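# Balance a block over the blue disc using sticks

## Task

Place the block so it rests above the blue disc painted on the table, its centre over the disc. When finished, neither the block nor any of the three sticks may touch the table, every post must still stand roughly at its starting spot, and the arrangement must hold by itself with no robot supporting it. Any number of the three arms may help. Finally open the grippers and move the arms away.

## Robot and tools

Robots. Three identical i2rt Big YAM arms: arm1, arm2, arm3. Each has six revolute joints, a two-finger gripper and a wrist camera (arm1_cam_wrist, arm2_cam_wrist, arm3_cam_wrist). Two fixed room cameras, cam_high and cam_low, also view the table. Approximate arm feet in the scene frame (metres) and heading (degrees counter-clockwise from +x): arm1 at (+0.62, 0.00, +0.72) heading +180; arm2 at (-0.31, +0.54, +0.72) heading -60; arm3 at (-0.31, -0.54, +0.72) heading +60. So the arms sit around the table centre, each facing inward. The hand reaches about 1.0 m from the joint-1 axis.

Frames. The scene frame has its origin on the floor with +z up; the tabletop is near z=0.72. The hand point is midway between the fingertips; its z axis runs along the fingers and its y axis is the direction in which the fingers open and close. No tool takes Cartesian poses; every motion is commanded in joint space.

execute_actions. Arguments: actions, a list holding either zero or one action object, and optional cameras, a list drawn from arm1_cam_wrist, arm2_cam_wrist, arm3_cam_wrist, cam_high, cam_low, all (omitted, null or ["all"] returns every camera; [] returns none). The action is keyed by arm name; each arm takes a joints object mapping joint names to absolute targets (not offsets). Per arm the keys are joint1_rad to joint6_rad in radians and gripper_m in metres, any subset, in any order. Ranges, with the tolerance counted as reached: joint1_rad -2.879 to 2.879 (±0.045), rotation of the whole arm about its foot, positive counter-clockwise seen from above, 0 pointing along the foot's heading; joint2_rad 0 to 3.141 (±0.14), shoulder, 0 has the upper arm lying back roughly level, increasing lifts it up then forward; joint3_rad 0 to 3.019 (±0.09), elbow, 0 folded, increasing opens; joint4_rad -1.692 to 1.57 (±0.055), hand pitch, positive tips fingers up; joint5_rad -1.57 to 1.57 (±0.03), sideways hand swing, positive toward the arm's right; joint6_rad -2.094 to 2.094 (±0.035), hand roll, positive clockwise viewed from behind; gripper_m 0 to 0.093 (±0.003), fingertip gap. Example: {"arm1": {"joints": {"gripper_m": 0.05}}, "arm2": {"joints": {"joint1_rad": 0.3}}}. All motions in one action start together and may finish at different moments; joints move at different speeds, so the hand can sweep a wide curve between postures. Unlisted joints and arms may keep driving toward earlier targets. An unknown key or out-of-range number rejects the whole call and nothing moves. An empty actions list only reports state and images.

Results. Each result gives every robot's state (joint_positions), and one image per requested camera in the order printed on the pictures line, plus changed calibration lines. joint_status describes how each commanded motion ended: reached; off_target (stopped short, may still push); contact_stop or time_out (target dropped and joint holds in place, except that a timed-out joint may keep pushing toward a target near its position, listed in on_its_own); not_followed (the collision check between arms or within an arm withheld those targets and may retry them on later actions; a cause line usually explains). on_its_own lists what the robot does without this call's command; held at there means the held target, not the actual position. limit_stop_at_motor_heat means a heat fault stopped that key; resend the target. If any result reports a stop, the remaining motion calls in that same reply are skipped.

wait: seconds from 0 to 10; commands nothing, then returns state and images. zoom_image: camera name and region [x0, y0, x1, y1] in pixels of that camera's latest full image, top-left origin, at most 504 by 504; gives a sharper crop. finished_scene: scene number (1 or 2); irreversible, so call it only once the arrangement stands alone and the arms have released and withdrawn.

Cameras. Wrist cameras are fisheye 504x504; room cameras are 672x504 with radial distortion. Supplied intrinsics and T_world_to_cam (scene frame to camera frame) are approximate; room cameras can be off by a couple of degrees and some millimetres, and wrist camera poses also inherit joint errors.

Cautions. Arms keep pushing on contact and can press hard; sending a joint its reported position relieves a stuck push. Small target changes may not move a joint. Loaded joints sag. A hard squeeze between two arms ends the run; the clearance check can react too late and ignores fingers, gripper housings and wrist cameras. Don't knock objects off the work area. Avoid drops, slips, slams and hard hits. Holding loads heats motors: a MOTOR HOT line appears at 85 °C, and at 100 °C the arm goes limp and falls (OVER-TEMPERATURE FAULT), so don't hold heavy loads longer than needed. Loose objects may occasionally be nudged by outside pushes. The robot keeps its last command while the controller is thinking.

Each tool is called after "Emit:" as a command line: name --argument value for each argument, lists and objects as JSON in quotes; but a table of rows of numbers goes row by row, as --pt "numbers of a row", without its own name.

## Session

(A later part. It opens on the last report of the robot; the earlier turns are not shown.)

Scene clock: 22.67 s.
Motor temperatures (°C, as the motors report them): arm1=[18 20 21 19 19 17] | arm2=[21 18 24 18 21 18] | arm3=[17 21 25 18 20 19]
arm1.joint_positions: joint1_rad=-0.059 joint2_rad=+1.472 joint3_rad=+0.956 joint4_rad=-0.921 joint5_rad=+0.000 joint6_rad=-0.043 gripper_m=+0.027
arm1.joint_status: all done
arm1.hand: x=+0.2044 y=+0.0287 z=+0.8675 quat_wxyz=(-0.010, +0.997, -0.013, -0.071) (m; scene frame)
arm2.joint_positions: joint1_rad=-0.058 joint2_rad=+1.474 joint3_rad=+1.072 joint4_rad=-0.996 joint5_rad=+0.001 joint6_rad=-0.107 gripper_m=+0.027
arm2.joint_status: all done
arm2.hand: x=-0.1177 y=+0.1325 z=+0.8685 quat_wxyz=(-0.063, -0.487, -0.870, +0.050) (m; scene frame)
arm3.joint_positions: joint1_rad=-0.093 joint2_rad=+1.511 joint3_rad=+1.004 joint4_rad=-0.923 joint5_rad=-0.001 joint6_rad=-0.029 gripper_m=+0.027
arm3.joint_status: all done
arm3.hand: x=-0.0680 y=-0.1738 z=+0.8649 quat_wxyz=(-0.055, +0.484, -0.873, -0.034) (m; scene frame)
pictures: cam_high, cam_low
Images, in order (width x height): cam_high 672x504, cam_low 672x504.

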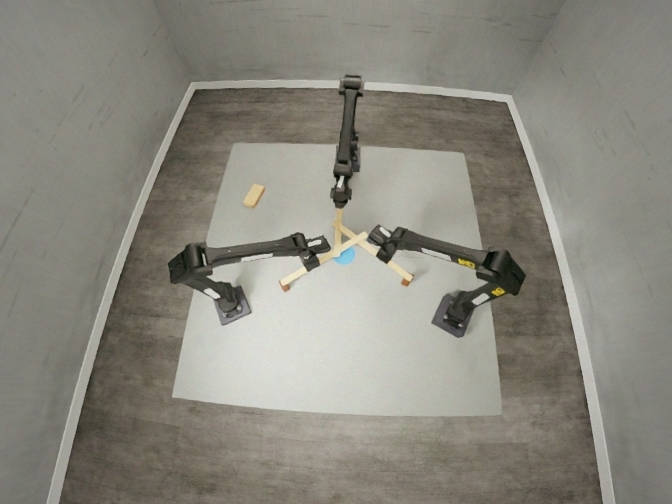

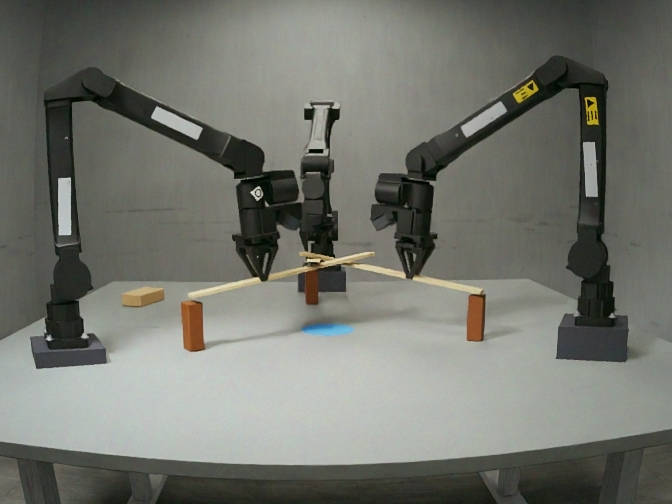

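Emit:
execute_actions --actions '[{"arm1":{"joints":{"joint2_rad":1.50,"joint3_rad":1.03,"joint4_rad":-0.88,"joint6_rad":-0.09}},"arm2":{"joints":{"joint4_rad":-1.06,"joint6_rad":-0.18,"joint1_rad":-0.035}},"arm3":{"joints":{"joint1_rad":-0.072,"joint6_rad":-0.085}}}]' --cameras '["cam_high","cam_low"]'

Emit:
zoom_image --camera "cam_high" --region '[260, 170, 430, 310]'

Emit:
zoom_image --camera "cam_low" --region '[160, 230, 510, 360]'

Scene clock: 24.83 s.
Motor temperatures (°C, as the motors report them): arm1=[18 20 22 19 19 17] | arm2=[21 18 24 18 21 18] | arm3=[17 22 25 18 20 19]
arm1.joint_positions: joint1_rad=-0.064 joint2_rad=+1.492 joint3_rad=+0.963 joint4_rad=-0.898 joint5_rad=+0.001 joint6_rad=-0.057 gripper_m=+0.027
arm1.joint_status: all done
arm1.hand: x=+0.1973 y=+0.0316 z=+0.8626 quat_wxyz=(-0.011, +0.997, -0.009, -0.075) (m; scene frame)
arm2.joint_positions: joint1_rad=-0.046 joint2_rad=+1.474 joint3_rad=+1.072 joint4_rad=-1.040 joint5_rad=+0.004 joint6_rad=-0.138 gripper_m=+0.027
arm2.joint_status: joint6_rad time_out (moved -0.031 of -0.073); the others done
arm2.on_its_own: joint6_rad reads -0.138 and still pushes toward -0.180 since a time_out
arm2.hand: x=-0.1176 y=+0.1443 z=+0.8670 quat_wxyz=(-0.044, -0.468, -0.882, +0.039) (m; scene frame)
arm3.joint_positions: joint1_rad=-0.083 joint2_rad=+1.511 joint3_rad=+1.004 joint4_rad=-0.916 joint5_rad=-0.001 joint6_rad=-0.057 gripper_m=+0.027
arm3.joint_status: all done
arm3.hand: x=-0.0703 y=-0.1702 z=+0.8652 quat_wxyz=(-0.058, +0.500, -0.863, -0.035) (m; scene frame)
pictures: cam_high, cam_low
Images, in order (width x height): cam_high 672x504, cam_low 672x504.

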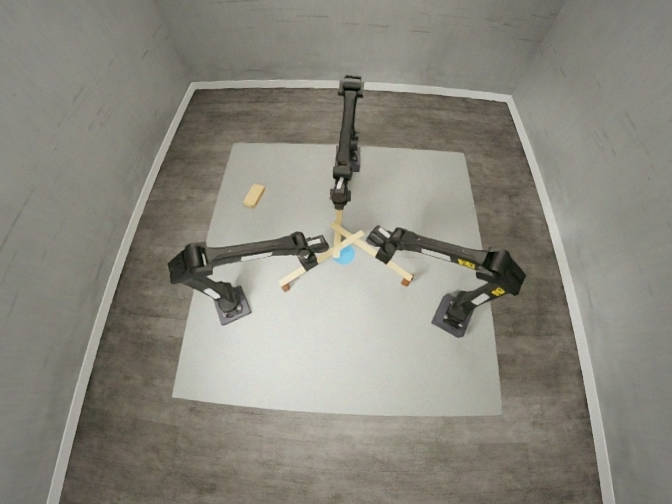

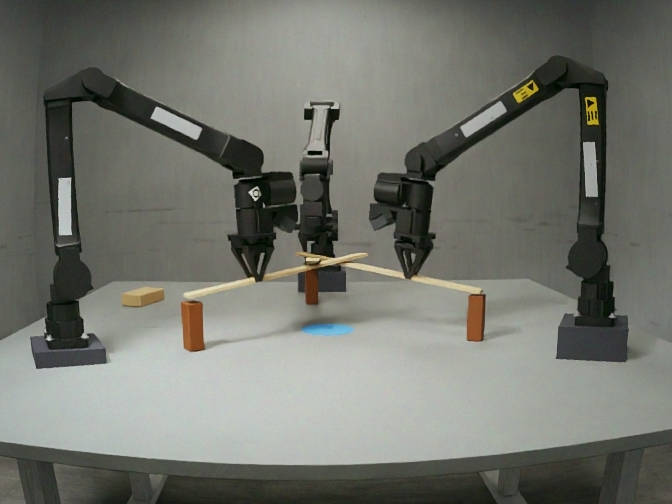

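Region (260, 170, 430, 310) of cam_high's 672x504 image, scaled by 2.965, with more detail than that image has; it fills the top 415 rows of this view, and the rest is white.

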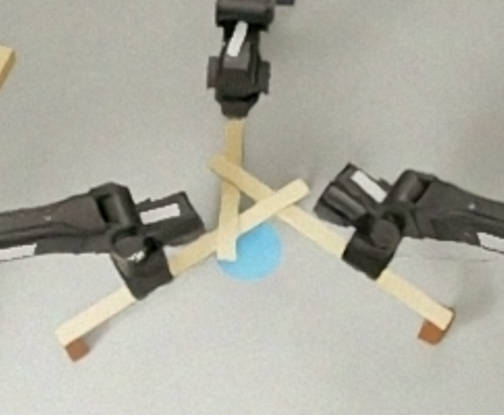

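Region (160, 230, 510, 360) of cam_low's 672x504 image, scaled by 1.440, with more detail than that image has; it fills the top 187 rows of this view, and the rest is white.

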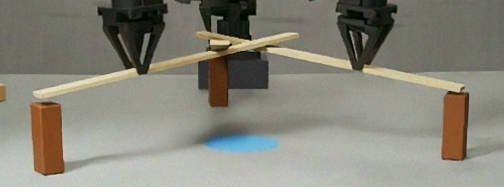

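Emit:
execute_actions --actions '[{"arm1":{"joints":{"joint2_rad":1.545,"joint6_rad":-0.06}},"arm2":{"joints":{"joint2_rad":1.515,"joint6_rad":-0.14}},"arm3":{"joints":{"joint2_rad":1.55,"joint6_rad":-0.06}}}]' --cameras '["cam_high","cam_low"]'

Emit:
zoom_image --camera "cam_high" --region '[260, 170, 430, 310]'

Emit:
zoom_image --camera "cam_low" --region '[160, 230, 510, 360]'

Scene clock: 26.97 s.
Motor temperatures (°C, as the motors report them): arm1=[18 20 22 19 19 17] | arm2=[21 18 24 18 21 18] | arm3=[17 22 25 18 20 19]
arm1.joint_positions: joint1_rad=-0.065 joint2_rad=+1.521 joint3_rad=+0.973 joint4_rad=-0.898 joint5_rad=+0.002 joint6_rad=-0.057 gripper_m=+0.027
arm1.joint_status: all done
arm1.hand: x=+0.1946 y=+0.0325 z=+0.8544 quat_wxyz=(-0.011, +0.998, -0.010, -0.065) (m; scene frame)
arm2.joint_positions: joint1_rad=-0.046 joint2_rad=+1.501 joint3_rad=+1.072 joint4_rad=-1.047 joint5_rad=+0.004 joint6_rad=-0.124 gripper_m=+0.027
arm2.joint_status: all done
arm2.hand: x=-0.1188 y=+0.1463 z=+0.8556 quat_wxyz=(-0.030, -0.475, -0.879, +0.029) (m; scene frame)
arm3.joint_positions: joint1_rad=-0.080 joint2_rad=+1.532 joint3_rad=+1.004 joint4_rad=-0.915 joint5_rad=+0.000 joint6_rad=-0.057 gripper_m=+0.027
arm3.joint_status: all done
arm3.hand: x=-0.0720 y=-0.1703 z=+0.8567 quat_wxyz=(-0.050, +0.502, -0.863, -0.030) (m; scene frame)
pictures: cam_high, cam_low
Images, in order (width x height): cam_high 672x504, cam_low 672x504.

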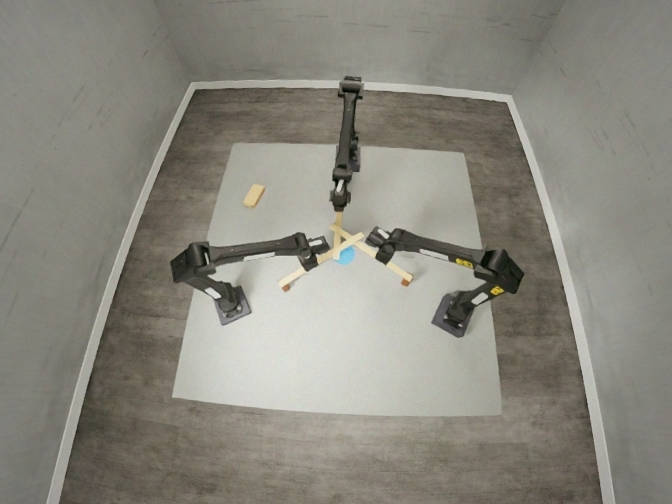

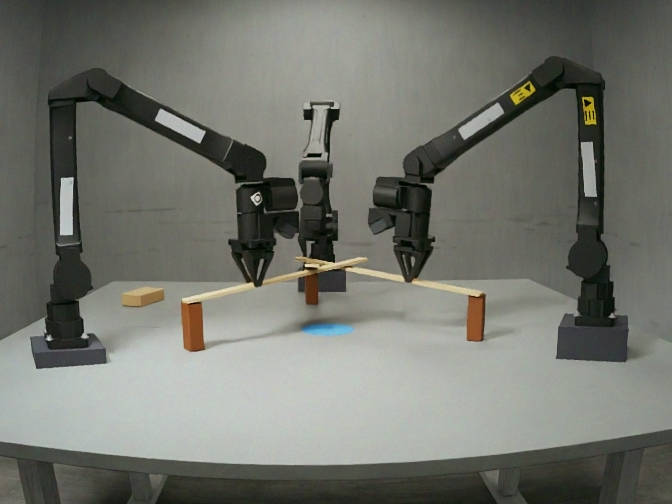

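Region (260, 170, 430, 310) of cam_high's 672x504 image, scaled by 2.965, with more detail than that image has; it fills the top 415 rows of this view, and the rest is white.

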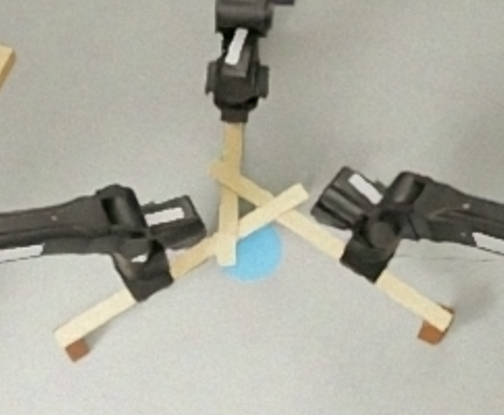

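Region (160, 230, 510, 360) of cam_low's 672x504 image, scaled by 1.440, with more detail than that image has; it fills the top 187 rows of this view, and the rest is white.

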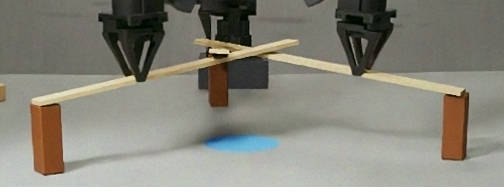

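Emit:
execute_actions --actions '[{"arm1":{"joints":{"gripper_m":0.04}},"arm2":{"joints":{"gripper_m":0.04}},"arm3":{"joints":{"gripper_m":0.04}}}]' --cameras '["cam_high","cam_low"]'

Emit:
execute_actions --actions '[{"arm1":{"joints":{"gripper_m":0.06,"joint2_rad":1.2}},"arm2":{"joints":{"gripper_m":0.06,"joint2_rad":0.5}},"arm3":{"joints":{"gripper_m":0.06,"joint2_rad":0.5}}}]' --cameras '[]'

Emit:
execute_actions --actions '[{"arm1":{"joints":{"gripper_m":0.093,"joint1_rad":-1.033,"joint2_rad":1.6,"joint3_rad":1.63,"joint4_rad":-1.11,"joint6_rad":-0.66}},"arm2":{"joints":{"joint1_rad":-0.6}}}]' --cameras '[]'

Emit:
execute_actions --actions '[{"arm1":{"joints":{"joint2_rad":2.02}}}]' --cameras '["cam_high","cam_low","arm1_cam_wrist"]'

Scene clock: 28.27 s.
Motor temperatures (°C, as the motors report them): arm1=[18 20 23 19 19 17] | arm2=[21 18 24 18 21 18] | arm3=[17 22 25 18 20 19]
arm1.joint_positions: joint1_rad=-0.065 joint2_rad=+1.530 joint3_rad=+0.973 joint4_rad=-0.897 joint5_rad=+0.002 joint6_rad=-0.057 gripper_m=+0.040
arm1.joint_status: all done
arm1.hand: x=+0.1947 y=+0.0326 z=+0.8511 quat_wxyz=(-0.011, +0.998, -0.010, -0.062) (m; scene frame)
arm2.joint_positions: joint1_rad=-0.044 joint2_rad=+1.503 joint3_rad=+1.072 joint4_rad=-1.048 joint5_rad=+0.003 joint6_rad=-0.131 gripper_m=+0.040
arm2.joint_status: all done
arm2.hand: x=-0.1182 y=+0.1469 z=+0.8550 quat_wxyz=(-0.029, -0.471, -0.881, +0.027) (m; scene frame)
arm3.joint_positions: joint1_rad=-0.080 joint2_rad=+1.544 joint3_rad=+1.004 joint4_rad=-0.915 joint5_rad=+0.000 joint6_rad=-0.057 gripper_m=+0.040
arm3.joint_status: all done
arm3.hand: x=-0.0724 y=-0.1709 z=+0.8518 quat_wxyz=(-0.044, +0.502, -0.863, -0.028) (m; scene frame)
pictures: cam_high, cam_low
Images, in order (width x height): cam_high 672x504, cam_low 672x504.

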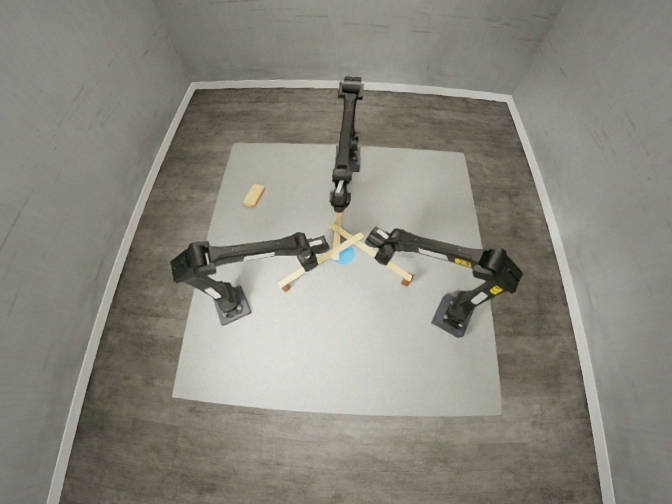

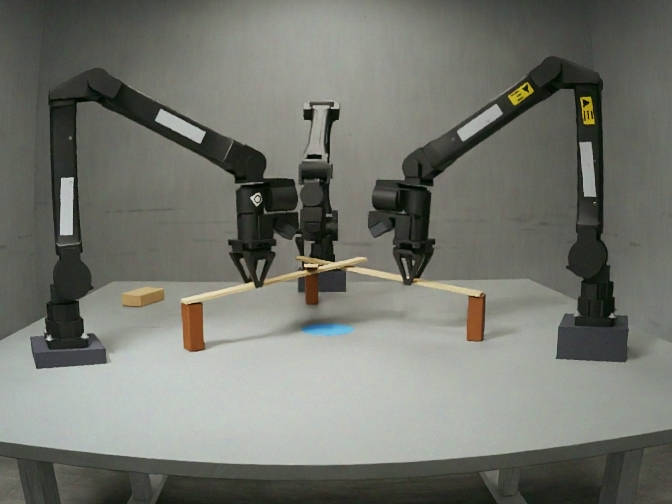

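Scene clock: 29.83 s.
Motor temperatures (°C, as the motors report them): arm1=[18 20 23 19 19 17] | arm2=[21 18 24 18 21 18] | arm3=[17 22 25 18 20 19]
arm1.joint_positions: joint1_rad=-0.065 joint2_rad=+1.188 joint3_rad=+0.984 joint4_rad=-0.897 joint5_rad=+0.002 joint6_rad=-0.057 gripper_m=+0.060
arm1.joint_status: all done
arm1.hand: x=+0.1943 y=+0.0310 z=+0.9960 quat_wxyz=(-0.022, +0.972, -0.009, -0.236) (m; scene frame)
arm2.joint_positions: joint1_rad=-0.044 joint2_rad=+0.494 joint3_rad=+1.072 joint4_rad=-1.048 joint5_rad=+0.003 joint6_rad=-0.132 gripper_m=+0.060
arm2.joint_status: all done
arm2.hand: x=-0.1903 y=+0.2999 z=+1.2154 quat_wxyz=(-0.418, -0.402, -0.755, +0.305) (m; scene frame)
arm3.joint_positions: joint1_rad=-0.080 joint2_rad=+0.494 joint3_rad=+1.000 joint4_rad=-0.915 joint5_rad=+0.000 joint6_rad=-0.057 gripper_m=+0.060
arm3.joint_status: all done
arm3.hand: x=-0.1513 y=-0.2995 z=+1.2403 quat_wxyz=(-0.483, +0.420, -0.726, -0.250) (m; scene frame)
pictures: none
No camera images: the call's "cameras" was empty. Leave "cameras" out to get every camera's image.

Scene clock: 31.47 s.
Motor temperatures (°C, as the motors report them): arm1=[18 20 24 19 19 17] | arm2=[21 18 24 18 21 18] | arm3=[17 22 25 18 20 19]
arm1.joint_positions: joint1_rad=-1.045 joint2_rad=+1.614 joint3_rad=+1.578 joint4_rad=-1.095 joint5_rad=+0.000 joint6_rad=-0.644 gripper_m=+0.093
arm1.joint_status: all done
arm1.hand: x=+0.3308 y=+0.5129 z=+1.0600 quat_wxyz=(-0.169, +0.954, -0.200, -0.148) (m; scene frame)
arm2.joint_positions: joint1_rad=-0.595 joint2_rad=+0.494 joint3_rad=+1.072 joint4_rad=-1.048 joint5_rad=+0.001 joint6_rad=-0.132 gripper_m=+0.060
arm2.joint_status: all done
arm2.hand: x=-0.3289 y=+0.2748 z=+1.2170 quat_wxyz=(-0.319, -0.590, -0.618, +0.411) (m; scene frame)
arm3.joint_positions: joint1_rad=-0.080 joint2_rad=+0.494 joint3_rad=+1.000 joint4_rad=-0.915 joint5_rad=+0.000 joint6_rad=-0.057 gripper_m=+0.060
arm3.joint_status: not commanded
arm3.hand: x=-0.1513 y=-0.2995 z=+1.2403 quat_wxyz=(-0.483, +0.420, -0.726, -0.250) (m; scene frame)
pictures: none
No camera images: the call's "cameras" was empty. Leave "cameras" out to get every camera's image.

Scene clock: 32.73 s.
Motor temperatures (°C, as the motors report them): arm1=[18 20 24 19 19 17] | arm2=[21 18 24 18 21 18] | arm3=[17 21 25 18 20 19]
arm1.joint_positions: joint1_rad=-1.045 joint2_rad=+2.049 joint3_rad=+1.599 joint4_rad=-1.098 joint5_rad=+0.000 joint6_rad=-0.644 gripper_m=+0.093
arm1.joint_status: all done
arm1.hand: x=+0.3226 y=+0.5273 z=+0.8137 quat_wxyz=(-0.013, +0.979, -0.204, -0.012) (m; scene frame)
arm2.joint_positions: joint1_rad=-0.595 joint2_rad=+0.494 joint3_rad=+1.072 joint4_rad=-1.048 joint5_rad=+0.001 joint6_rad=-0.132 gripper_m=+0.060
arm2.joint_status: not commanded
arm2.hand: x=-0.3289 y=+0.2748 z=+1.2170 quat_wxyz=(-0.319, -0.590, -0.618, +0.411) (m; scene frame)
arm3.joint_positions: joint1_rad=-0.080 joint2_rad=+0.494 joint3_rad=+1.000 joint4_rad=-0.915 joint5_rad=+0.000 joint6_rad=-0.057 gripper_m=+0.060
arm3.joint_status: not commanded
arm3.hand: x=-0.1513 y=-0.2995 z=+1.2403 quat_wxyz=(-0.483, +0.420, -0.726, -0.250) (m; scene frame)
pictures: arm1_cam_wrist, cam_high, cam_low
camera_calibration (this result's frames):
arm1_cam_wrist: T_world_to_cam=[[0.389072, 0.920999, 0.0195912, -0.62673], [0.741391, -0.325679, 0.586748, -0.542102], [0.546775, -0.213763, -0.809532, 0.713441], [0, 0, 0, 1]] pos_world=[0.255661, 0.553174, 0.90791]
Images, in order (width x height): arm1_cam_wrist 504x504, cam_high 672x504, cam_low 672x504.

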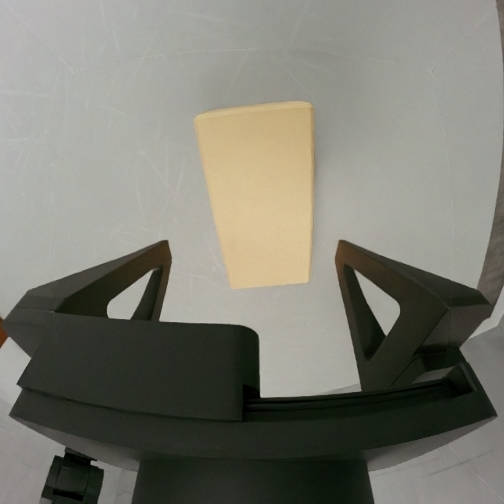

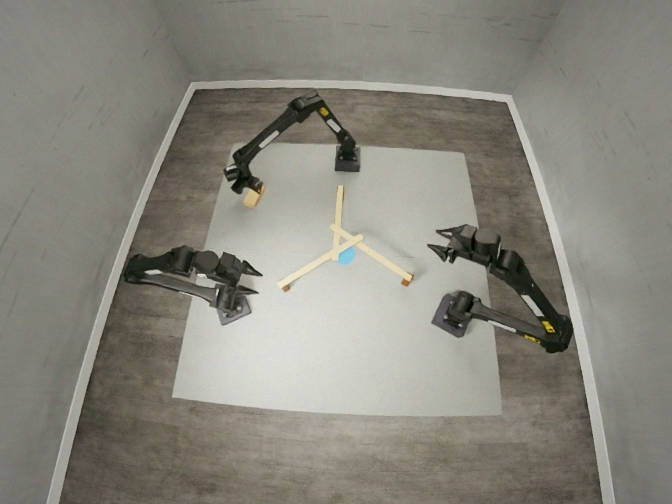

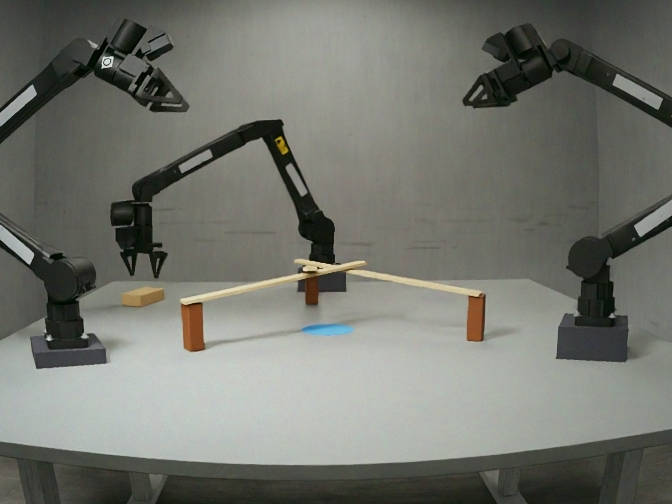

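Emit:
execute_actions --actions '[{"arm1":{"joints":{"joint2_rad":2.14,"joint4_rad":-1.0,"joint6_rad":-0.76}}}]' --cameras '["cam_low","arm1_cam_wrist"]'

Emit:
execute_actions --actions '[{"arm1":{"joints":{"gripper_m":0.03}}}]' --cameras '["cam_low","arm1_cam_wrist"]'

Scene clock: 34.33 s.
Motor temperatures (°C, as the motors report them): arm1=[18 20 24 19 19 17] | arm2=[21 18 24 18 21 18] | arm3=[17 21 26 18 20 19]
arm1.joint_positions: joint1_rad=-1.045 joint2_rad=+2.143 joint3_rad=+1.599 joint4_rad=-1.016 joint5_rad=+0.000 joint6_rad=-0.744 gripper_m=+0.093
arm1.joint_status: all done
arm1.hand: x=+0.3183 y=+0.5348 z=+0.7594 quat_wxyz=(-0.010, +0.988, -0.155, -0.008) (m; scene frame)
arm2.joint_positions: joint1_rad=-0.595 joint2_rad=+0.494 joint3_rad=+1.072 joint4_rad=-1.048 joint5_rad=+0.001 joint6_rad=-0.132 gripper_m=+0.060
arm2.joint_status: not commanded
arm2.hand: x=-0.3289 y=+0.2748 z=+1.2170 quat_wxyz=(-0.319, -0.590, -0.618, +0.411) (m; scene frame)
arm3.joint_positions: joint1_rad=-0.080 joint2_rad=+0.494 joint3_rad=+1.000 joint4_rad=-0.915 joint5_rad=+0.000 joint6_rad=-0.057 gripper_m=+0.060
arm3.joint_status: not commanded
arm3.hand: x=-0.1513 y=-0.2995 z=+1.2403 quat_wxyz=(-0.483, +0.420, -0.726, -0.250) (m; scene frame)
pictures: arm1_cam_wrist, cam_low
camera_calibration (this result's frames):
arm1_cam_wrist: T_world_to_cam=[[0.295132, 0.955335, 0.01524, -0.616046], [0.765395, -0.245941, 0.594713, -0.560985], [0.571898, -0.163854, -0.803794, 0.634348], [0, 0, 0, 1]] pos_world=[0.248408, 0.554502, 0.852899]
Images, in order (width x height): arm1_cam_wrist 504x504, cam_low 672x504.

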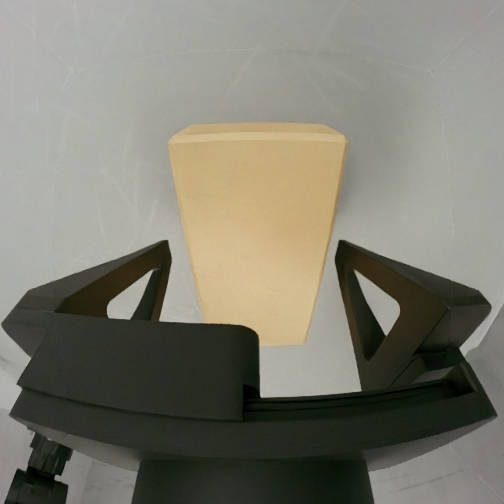

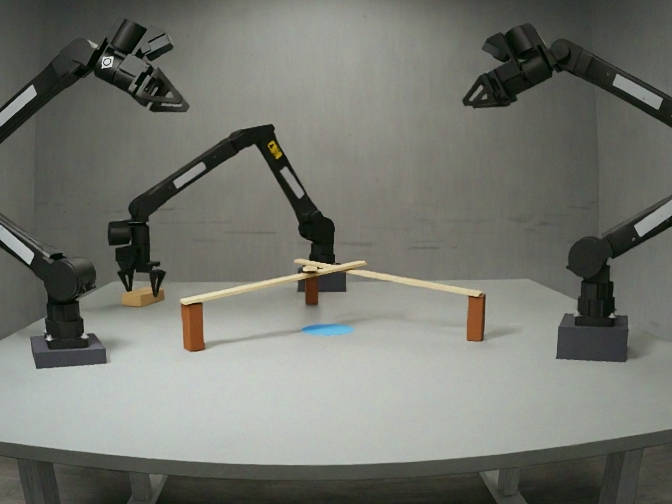

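Scene clock: 34.97 s.
Motor temperatures (°C, as the motors report them): arm1=[18 21 24 19 19 17] | arm2=[21 18 24 18 21 18] | arm3=[17 21 26 18 20 19]
arm1.joint_positions: joint1_rad=-1.045 joint2_rad=+2.143 joint3_rad=+1.599 joint4_rad=-1.015 joint5_rad=+0.000 joint6_rad=-0.745 gripper_m=+0.069
arm1.joint_status: gripper_m off_target (ended at +0.069, target +0.030)
arm1.hand: x=+0.3182 y=+0.5349 z=+0.7594 quat_wxyz=(-0.010, +0.988, -0.155, -0.008) (m; scene frame)
arm2.joint_positions: joint1_rad=-0.595 joint2_rad=+0.494 joint3_rad=+1.072 joint4_rad=-1.048 joint5_rad=+0.001 joint6_rad=-0.132 gripper_m=+0.060
arm2.joint_status: not commanded
arm2.hand: x=-0.3289 y=+0.2748 z=+1.2170 quat_wxyz=(-0.319, -0.590, -0.618, +0.411) (m; scene frame)
arm3.joint_positions: joint1_rad=-0.080 joint2_rad=+0.494 joint3_rad=+1.000 joint4_rad=-0.915 joint5_rad=+0.000 joint6_rad=-0.057 gripper_m=+0.060
arm3.joint_status: not commanded
arm3.hand: x=-0.1513 y=-0.2995 z=+1.2403 quat_wxyz=(-0.483, +0.420, -0.726, -0.250) (m; scene frame)
pictures: arm1_cam_wrist, cam_low
camera_calibration (this result's frames):
arm1_cam_wrist: T_world_to_cam=[[0.29404, 0.955667, 0.0155086, -0.616162], [0.766084, -0.245349, 0.59407, -0.560889], [0.571538, -0.162799, -0.804264, 0.634366], [0, 0, 0, 1]] pos_world=[0.2483, 0.554506, 0.852961]
Images, in order (width x height): arm1_cam_wrist 504x504, cam_low 672x504.

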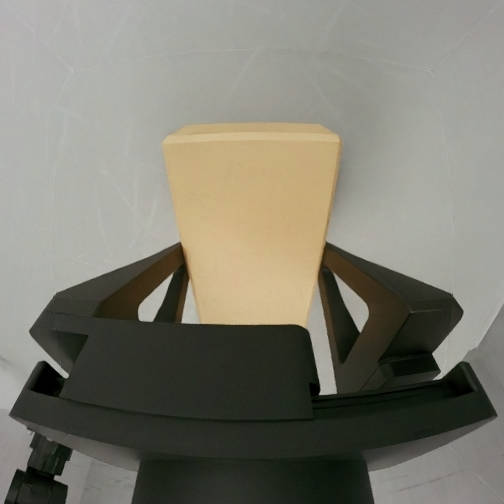

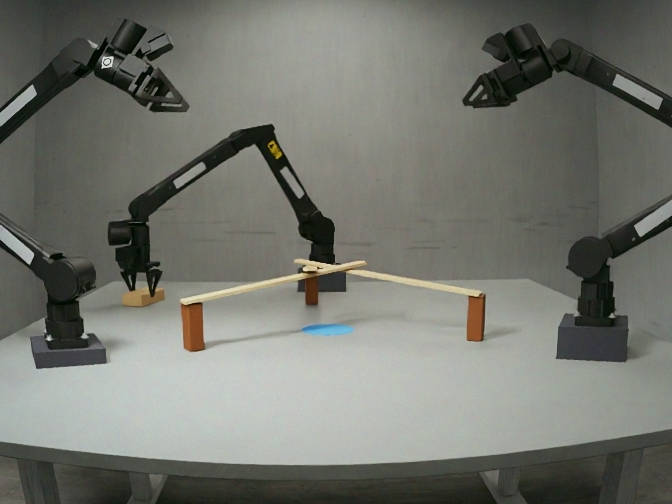

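Emit:
execute_actions --actions '[{"arm1":{"joints":{"joint2_rad":1.7}}}]' --cameras '[]'

Emit:
execute_actions --actions '[{"arm1":{"joints":{"joint1_rad":0.0,"joint3_rad":1.93,"joint4_rad":-1.455,"joint6_rad":0.51}}}]' --cameras '[]'

Emit:
execute_actions --actions '[{"arm1":{"joints":{"joint2_rad":1.98}}}]' --cameras '["cam_high","cam_low","arm1_cam_wrist"]'

Emit:
zoom_image --camera "cam_low" --region '[260, 200, 420, 340]'

Scene clock: 36.90 s.
Motor temperatures (°C, as the motors report them): arm1=[18 21 24 19 19 17] | arm2=[21 18 24 18 21 18] | arm3=[17 21 26 18 20 19]
arm1.joint_positions: joint1_rad=-1.045 joint2_rad=+1.710 joint3_rad=+1.599 joint4_rad=-1.015 joint5_rad=+0.000 joint6_rad=-0.745 gripper_m=+0.069
arm1.joint_status: all done
arm1.hand: x=+0.3135 y=+0.5434 z=+1.0224 quat_wxyz=(-0.178, +0.962, -0.151, -0.141) (m; scene frame)
arm2.joint_positions: joint1_rad=-0.595 joint2_rad=+0.494 joint3_rad=+1.072 joint4_rad=-1.048 joint5_rad=+0.001 joint6_rad=-0.132 gripper_m=+0.060
arm2.joint_status: not commanded
arm2.hand: x=-0.3289 y=+0.2748 z=+1.2170 quat_wxyz=(-0.319, -0.590, -0.618, +0.411) (m; scene frame)
arm3.joint_positions: joint1_rad=-0.080 joint2_rad=+0.494 joint3_rad=+1.000 joint4_rad=-0.915 joint5_rad=+0.000 joint6_rad=-0.057 gripper_m=+0.060
arm3.joint_status: not commanded
arm3.hand: x=-0.1513 y=-0.2995 z=+1.2403 quat_wxyz=(-0.483, +0.420, -0.726, -0.250) (m; scene frame)
pictures: none
No camera images: the call's "cameras" was empty. Leave "cameras" out to get every camera's image.

Scene clock: 38.93 s.
Motor temperatures (°C, as the motors report them): arm1=[19 21 24 19 19 17] | arm2=[21 18 24 18 21 18] | arm3=[17 21 26 18 20 19]
arm1.joint_positions: joint1_rad=+0.012 joint2_rad=+1.723 joint3_rad=+1.876 joint4_rad=-1.443 joint5_rad=-0.004 joint6_rad=+0.494 gripper_m=+0.069
arm1.joint_status: all done
arm1.hand: x=+0.0302 y=-0.0039 z=+1.1030 quat_wxyz=(+0.031, +0.960, -0.241, -0.140) (m; scene frame)
arm2.joint_positions: joint1_rad=-0.595 joint2_rad=+0.494 joint3_rad=+1.072 joint4_rad=-1.048 joint5_rad=+0.001 joint6_rad=-0.132 gripper_m=+0.060
arm2.joint_status: not commanded
arm2.hand: x=-0.3289 y=+0.2748 z=+1.2170 quat_wxyz=(-0.319, -0.590, -0.618, +0.411) (m; scene frame)
arm3.joint_positions: joint1_rad=-0.080 joint2_rad=+0.494 joint3_rad=+1.000 joint4_rad=-0.915 joint5_rad=+0.000 joint6_rad=-0.057 gripper_m=+0.060
arm3.joint_status: not commanded
arm3.hand: x=-0.1513 y=-0.2995 z=+1.2403 quat_wxyz=(-0.483, +0.420, -0.726, -0.250) (m; scene frame)
pictures: none
No camera images: the call's "cameras" was empty. Leave "cameras" out to get every camera's image.

Scene clock: 40.20 s.
Motor temperatures (°C, as the motors report them): arm1=[19 21 25 19 19 17] | arm2=[21 18 24 18 21 18] | arm3=[17 21 26 18 20 19]
arm1.joint_positions: joint1_rad=+0.012 joint2_rad=+2.025 joint3_rad=+1.884 joint4_rad=-1.444 joint5_rad=-0.004 joint6_rad=+0.495 gripper_m=+0.069
arm1.joint_status: all done
arm1.hand: x=-0.0026 y=-0.0019 z=+0.9279 quat_wxyz=(-0.005, +0.970, -0.245, +0.002) (m; scene frame)
arm2.joint_positions: joint1_rad=-0.595 joint2_rad=+0.494 joint3_rad=+1.072 joint4_rad=-1.048 joint5_rad=+0.001 joint6_rad=-0.132 gripper_m=+0.060
arm2.joint_status: not commanded
arm2.hand: x=-0.3289 y=+0.2748 z=+1.2170 quat_wxyz=(-0.319, -0.590, -0.618, +0.411) (m; scene frame)
arm3.joint_positions: joint1_rad=-0.080 joint2_rad=+0.494 joint3_rad=+1.000 joint4_rad=-0.915 joint5_rad=+0.000 joint6_rad=-0.057 gripper_m=+0.060
arm3.joint_status: not commanded
arm3.hand: x=-0.1513 y=-0.2995 z=+1.2403 quat_wxyz=(-0.483, +0.420, -0.726, -0.250) (m; scene frame)
pictures: arm1_cam_wrist, cam_high, cam_low
camera_calibration (this result's frames):
arm1_cam_wrist: T_world_to_cam=[[0.463819, 0.885893, 0.00815752, -0.00433118], [0.698622, -0.371403, 0.611545, -0.563529], [0.544793, -0.277947, -0.791168, 0.853365], [0, 0, 0, 1]] pos_world=[-0.0692039, 0.0317308, 1.01981]
Images, in order (width x height): arm1_cam_wrist 504x504, cam_high 672x504, cam_low 672x504.

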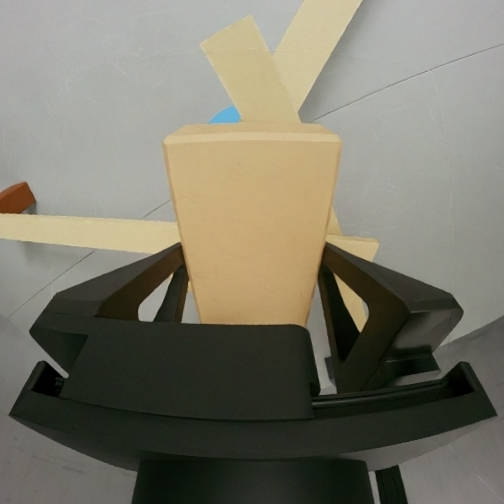

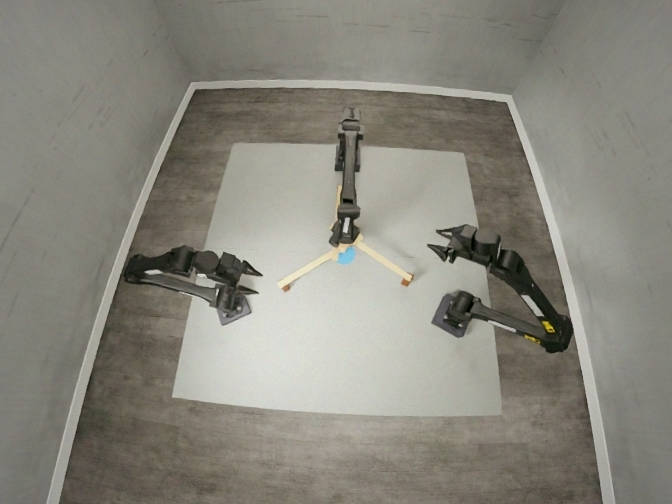

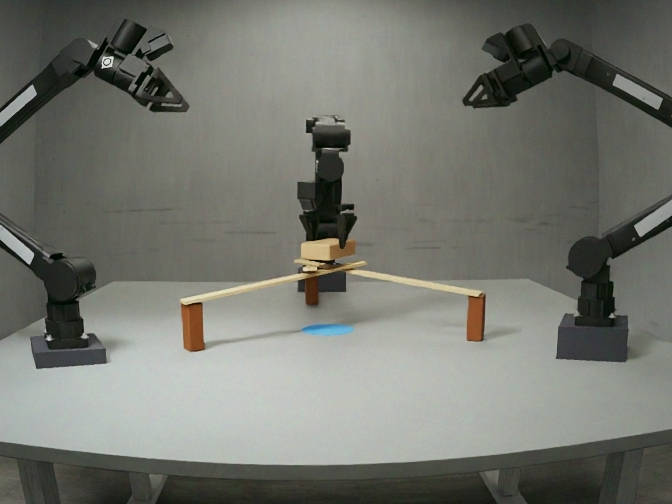

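Region (260, 200, 420, 340) of cam_low's 672x504 image, scaled by 3.150, with more detail than that image has; it fills the top 441 rows of this view, and the rest is white.

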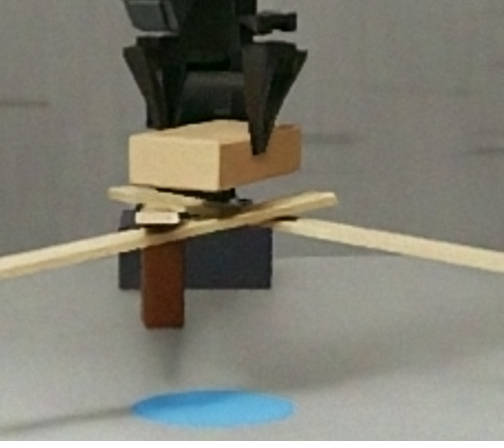

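Emit:
execute_actions --actions '[{"arm1":{"joints":{"joint1_rad":-0.015,"joint4_rad":-1.33}}}]' --cameras '["arm1_cam_wrist"]'

Emit:
execute_actions --actions '[{"arm1":{"joints":{"joint2_rad":2.03}}}]' --cameras '["cam_high","cam_low","arm1_cam_wrist"]'

Emit:
zoom_image --camera "cam_low" --region '[260, 200, 420, 340]'

Scene clock: 41.27 s.
Motor temperatures (°C, as the motors report them): arm1=[19 22 25 19 19 17] | arm2=[21 18 24 18 21 18] | arm3=[17 21 26 18 20 19]
arm1.joint_positions: joint1_rad=-0.005 joint2_rad=+2.025 joint3_rad=+1.884 joint4_rad=-1.348 joint5_rad=-0.003 joint6_rad=+0.495 gripper_m=+0.069
arm1.joint_status: all done
arm1.hand: x=-0.0260 y=+0.0090 z=+0.9289 quat_wxyz=(+0.006, +0.967, -0.252, -0.044) (m; scene frame)
arm2.joint_positions: joint1_rad=-0.595 joint2_rad=+0.494 joint3_rad=+1.072 joint4_rad=-1.048 joint5_rad=+0.001 joint6_rad=-0.132 gripper_m=+0.060
arm2.joint_status: not commanded
arm2.hand: x=-0.3289 y=+0.2748 z=+1.2170 quat_wxyz=(-0.319, -0.590, -0.618, +0.411) (m; scene frame)
arm3.joint_positions: joint1_rad=-0.080 joint2_rad=+0.494 joint3_rad=+1.000 joint4_rad=-0.915 joint5_rad=+0.000 joint6_rad=-0.057 gripper_m=+0.060
arm3.joint_status: not commanded
arm3.hand: x=-0.1513 y=-0.2995 z=+1.2403 quat_wxyz=(-0.483, +0.420, -0.726, -0.250) (m; scene frame)
pictures: arm1_cam_wrist
camera_calibration (this result's frames):
arm1_cam_wrist: T_world_to_cam=[[0.476305, 0.878542, -0.0360286, 0.0382913], [0.748071, -0.383355, 0.54169, -0.477476], [0.462085, -0.284961, -0.839806, 0.913099], [0, 0, 0, 1]] pos_world=[-0.0829815, 0.0435144, 1.02685]
Images, in order (width x height): arm1_cam_wrist 504x504.

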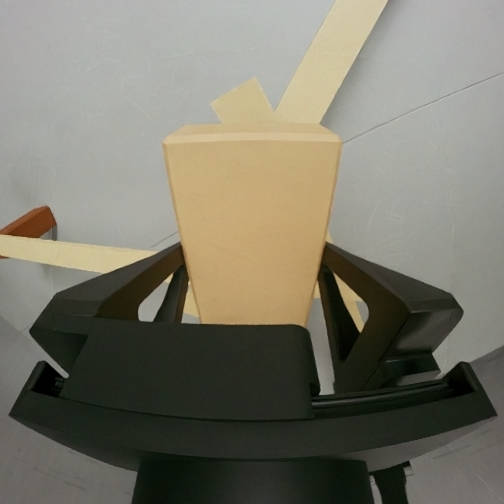

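Scene clock: 41.80 s.
Motor temperatures (°C, as the motors report them): arm1=[19 22 25 19 19 17] | arm2=[21 18 24 18 21 18] | arm3=[17 21 26 18 20 19]
arm1.joint_positions: joint1_rad=-0.005 joint2_rad=+2.025 joint3_rad=+1.884 joint4_rad=-1.348 joint5_rad=-0.003 joint6_rad=+0.495 gripper_m=+0.069
arm1.joint_status: all done
arm1.hand: x=-0.0260 y=+0.0090 z=+0.9289 quat_wxyz=(+0.006, +0.967, -0.252, -0.044) (m; scene frame)
arm2.joint_positions: joint1_rad=-0.595 joint2_rad=+0.494 joint3_rad=+1.072 joint4_rad=-1.048 joint5_rad=+0.001 joint6_rad=-0.132 gripper_m=+0.060
arm2.joint_status: not commanded
arm2.hand: x=-0.3289 y=+0.2748 z=+1.2170 quat_wxyz=(-0.319, -0.590, -0.618, +0.411) (m; scene frame)
arm3.joint_positions: joint1_rad=-0.080 joint2_rad=+0.494 joint3_rad=+1.000 joint4_rad=-0.915 joint5_rad=+0.000 joint6_rad=-0.057 gripper_m=+0.060
arm3.joint_status: not commanded
arm3.hand: x=-0.1513 y=-0.2995 z=+1.2403 quat_wxyz=(-0.483, +0.420, -0.726, -0.250) (m; scene frame)
pictures: arm1_cam_wrist, cam_high, cam_low
camera_calibration (this result's frames):
arm1_cam_wrist: T_world_to_cam=[[0.476305, 0.878542, -0.0360286, 0.0382913], [0.748071, -0.383355, 0.54169, -0.477476], [0.462085, -0.284961, -0.839806, 0.913099], [0, 0, 0, 1]] pos_world=[-0.0829815, 0.0435144, 1.02685]
Images, in order (width x height): arm1_cam_wrist 504x504, cam_high 672x504, cam_low 672x504.

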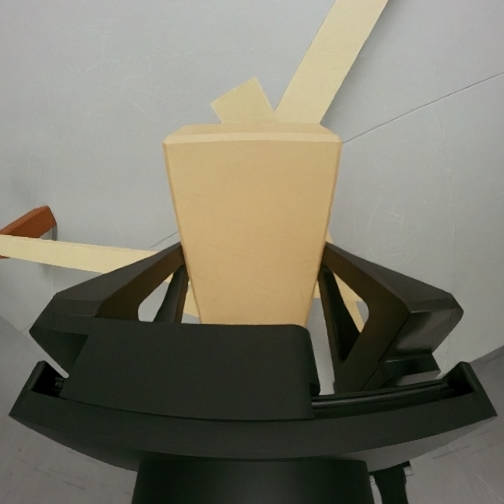

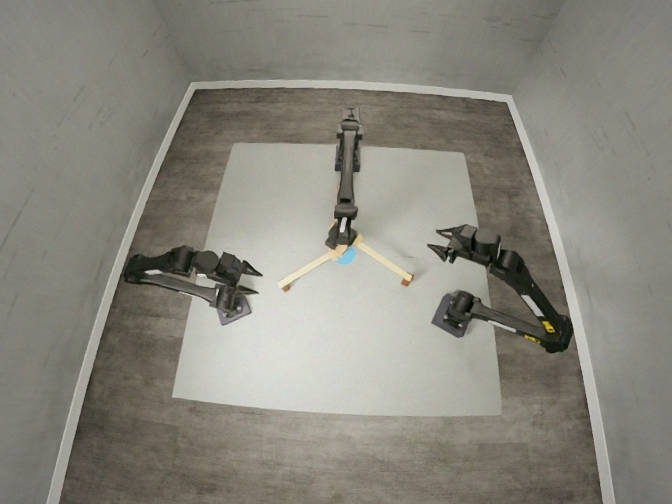

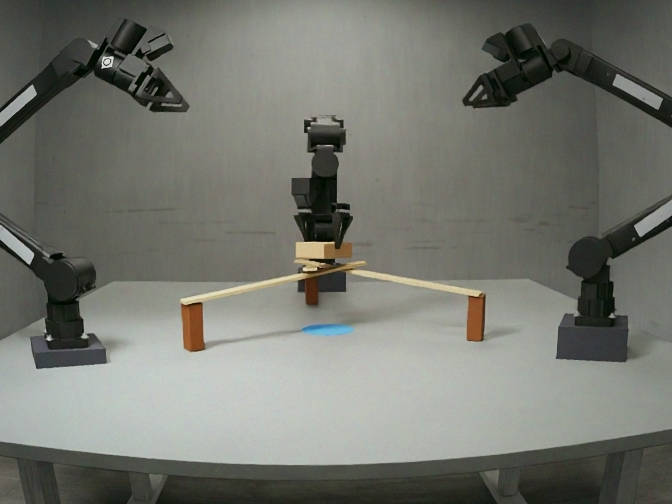

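Region (260, 200, 420, 340) of cam_low's 672x504 image, scaled by 3.150, with more detail than that image has; it fills the top 441 rows of this view, and the rest is white.

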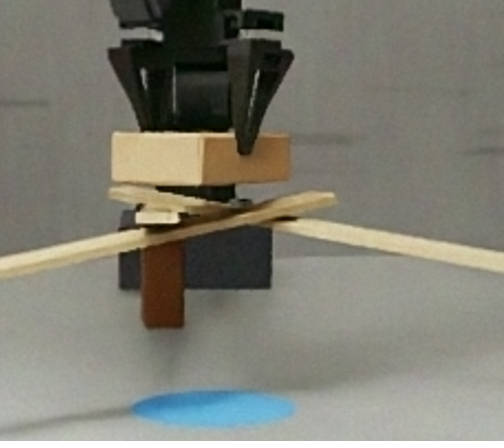

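Lower about 02 cm via the elbow.

Emit:
execute_actions --actions '[{"arm1":{"joints":{"joint3_rad":1.85}}}]' --cameras '["cam_low","arm1_cam_wrist"]'

Emit:
zoom_image --camera "cam_low" --region '[260, 200, 420, 340]'

Scene clock: 43.07 s.
Motor temperatures (°C, as the motors report them): arm1=[19 22 25 19 19 17] | arm2=[21 18 24 18 21 18] | arm3=[17 21 26 18 20 19]
arm1.joint_positions: joint1_rad=-0.005 joint2_rad=+2.029 joint3_rad=+1.846 joint4_rad=-1.344 joint5_rad=-0.003 joint6_rad=+0.495 gripper_m=+0.069
arm1.joint_status: all done
arm1.hand: x=-0.0154 y=+0.0091 z=+0.9115 quat_wxyz=(+0.002, +0.967, -0.253, -0.025) (m; scene frame)
arm2.joint_positions: joint1_rad=-0.595 joint2_rad=+0.494 joint3_rad=+1.072 joint4_rad=-1.048 joint5_rad=+0.001 joint6_rad=-0.132 gripper_m=+0.060
arm2.joint_status: not commanded
arm2.hand: x=-0.3289 y=+0.2748 z=+1.2170 quat_wxyz=(-0.319, -0.590, -0.618, +0.411) (m; scene frame)
arm3.joint_positions: joint1_rad=-0.080 joint2_rad=+0.494 joint3_rad=+1.000 joint4_rad=-0.915 joint5_rad=+0.000 joint6_rad=-0.057 gripper_m=+0.060
arm3.joint_status: not commanded
arm3.hand: x=-0.1513 y=-0.2995 z=+1.2403 quat_wxyz=(-0.483, +0.420, -0.726, -0.250) (m; scene frame)
pictures: arm1_cam_wrist, cam_low
camera_calibration (this result's frames):
arm1_cam_wrist: T_world_to_cam=[[0.477747, 0.878309, -0.0182214, 0.016376], [0.726477, -0.383327, 0.570343, -0.502418], [0.493952, -0.285717, -0.821205, 0.877103], [0, 0, 0, 1]] pos_world=[-0.0760751, 0.0436292, 1.00713]
Images, in order (width x height): arm1_cam_wrist 504x504, cam_low 672x504.

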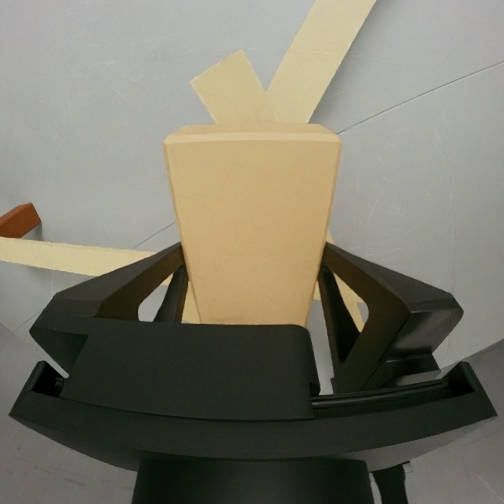

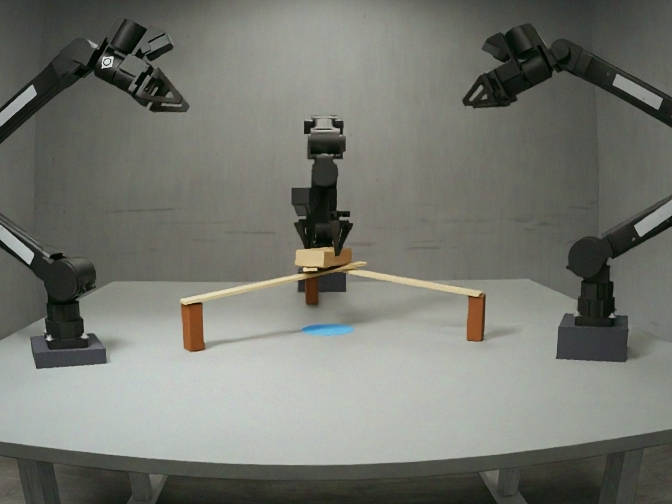

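Region (260, 200, 420, 340) of cam_low's 672x504 image, scaled by 3.150, with more detail than that image has; it fills the top 441 rows of this view, and the rest is white.

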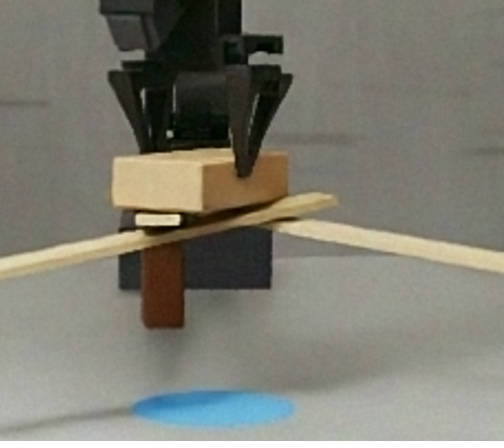

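Emit:
execute_actions --actions '[{"arm1":{"joints":{"gripper_m":0.085}}}]' --cameras '[]'

Emit:
execute_actions --actions '[{"arm1":{"joints":{"joint2_rad":1.2}}}]' --cameras '["cam_low","cam_high"]'

Scene clock: 44.00 s.
Motor temperatures (°C, as the motors report them): arm1=[19 22 24 19 19 17] | arm2=[21 18 24 18 21 18] | arm3=[17 21 27 18 20 19]
arm1.joint_positions: joint1_rad=-0.005 joint2_rad=+2.029 joint3_rad=+1.846 joint4_rad=-1.344 joint5_rad=-0.003 joint6_rad=+0.495 gripper_m=+0.085
arm1.joint_status: all done
arm1.hand: x=-0.0154 y=+0.0091 z=+0.9115 quat_wxyz=(+0.002, +0.967, -0.253, -0.025) (m; scene frame)
arm2.joint_positions: joint1_rad=-0.595 joint2_rad=+0.494 joint3_rad=+1.072 joint4_rad=-1.048 joint5_rad=+0.001 joint6_rad=-0.132 gripper_m=+0.060
arm2.joint_status: not commanded
arm2.hand: x=-0.3289 y=+0.2748 z=+1.2170 quat_wxyz=(-0.319, -0.590, -0.618, +0.411) (m; scene frame)
arm3.joint_positions: joint1_rad=-0.080 joint2_rad=+0.494 joint3_rad=+1.000 joint4_rad=-0.915 joint5_rad=+0.000 joint6_rad=-0.057 gripper_m=+0.060
arm3.joint_status: not commanded
arm3.hand: x=-0.1513 y=-0.2995 z=+1.2403 quat_wxyz=(-0.483, +0.420, -0.726, -0.250) (m; scene frame)
pictures: none
No camera images: the call's "cameras" was empty. Leave "cameras" out to get every camera's image.

Scene clock: 45.83 s.
Motor temperatures (°C, as the motors report them): arm1=[19 22 24 19 19 17] | arm2=[21 18 24 18 21 18] | arm3=[17 21 27 18 20 19]
arm1.joint_positions: joint1_rad=-0.005 joint2_rad=+1.204 joint3_rad=+1.844 joint4_rad=-1.341 joint5_rad=-0.003 joint6_rad=+0.495 gripper_m=+0.085
arm1.joint_status: all done
arm1.hand: x=+0.1805 y=+0.0005 z=+1.3632 quat_wxyz=(+0.097, +0.877, -0.226, -0.413) (m; scene frame)
arm2.joint_positions: joint1_rad=-0.595 joint2_rad=+0.494 joint3_rad=+1.072 joint4_rad=-1.048 joint5_rad=+0.001 joint6_rad=-0.132 gripper_m=+0.060
arm2.joint_status: not commanded
arm2.hand: x=-0.3289 y=+0.2748 z=+1.2170 quat_wxyz=(-0.319, -0.590, -0.618, +0.411) (m; scene frame)
arm3.joint_positions: joint1_rad=-0.080 joint2_rad=+0.494 joint3_rad=+1.000 joint4_rad=-0.915 joint5_rad=+0.000 joint6_rad=-0.057 gripper_m=+0.060
arm3.joint_status: not commanded
arm3.hand: x=-0.1513 y=-0.2995 z=+1.2403 quat_wxyz=(-0.483, +0.420, -0.726, -0.250) (m; scene frame)
pictures: cam_high, cam_low
Images, in order (width x height): cam_high 672x504, cam_low 672x504.

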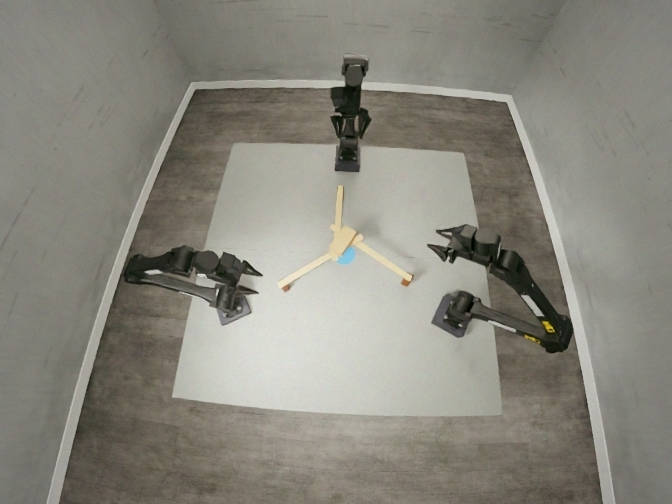

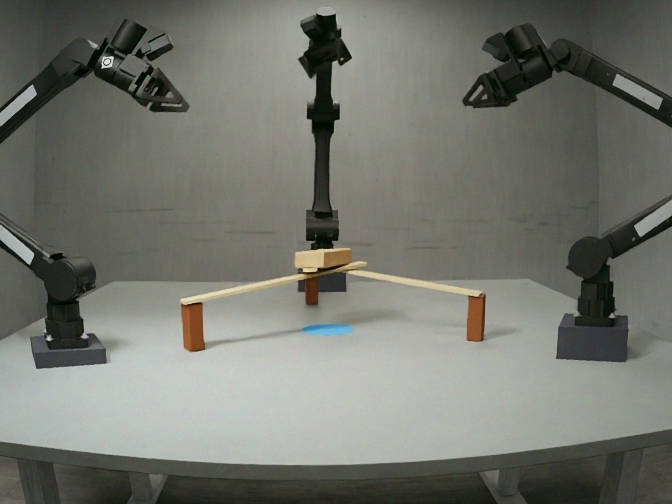

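Emit:
finished_scene --scene 2

The scene is finished: the task was done.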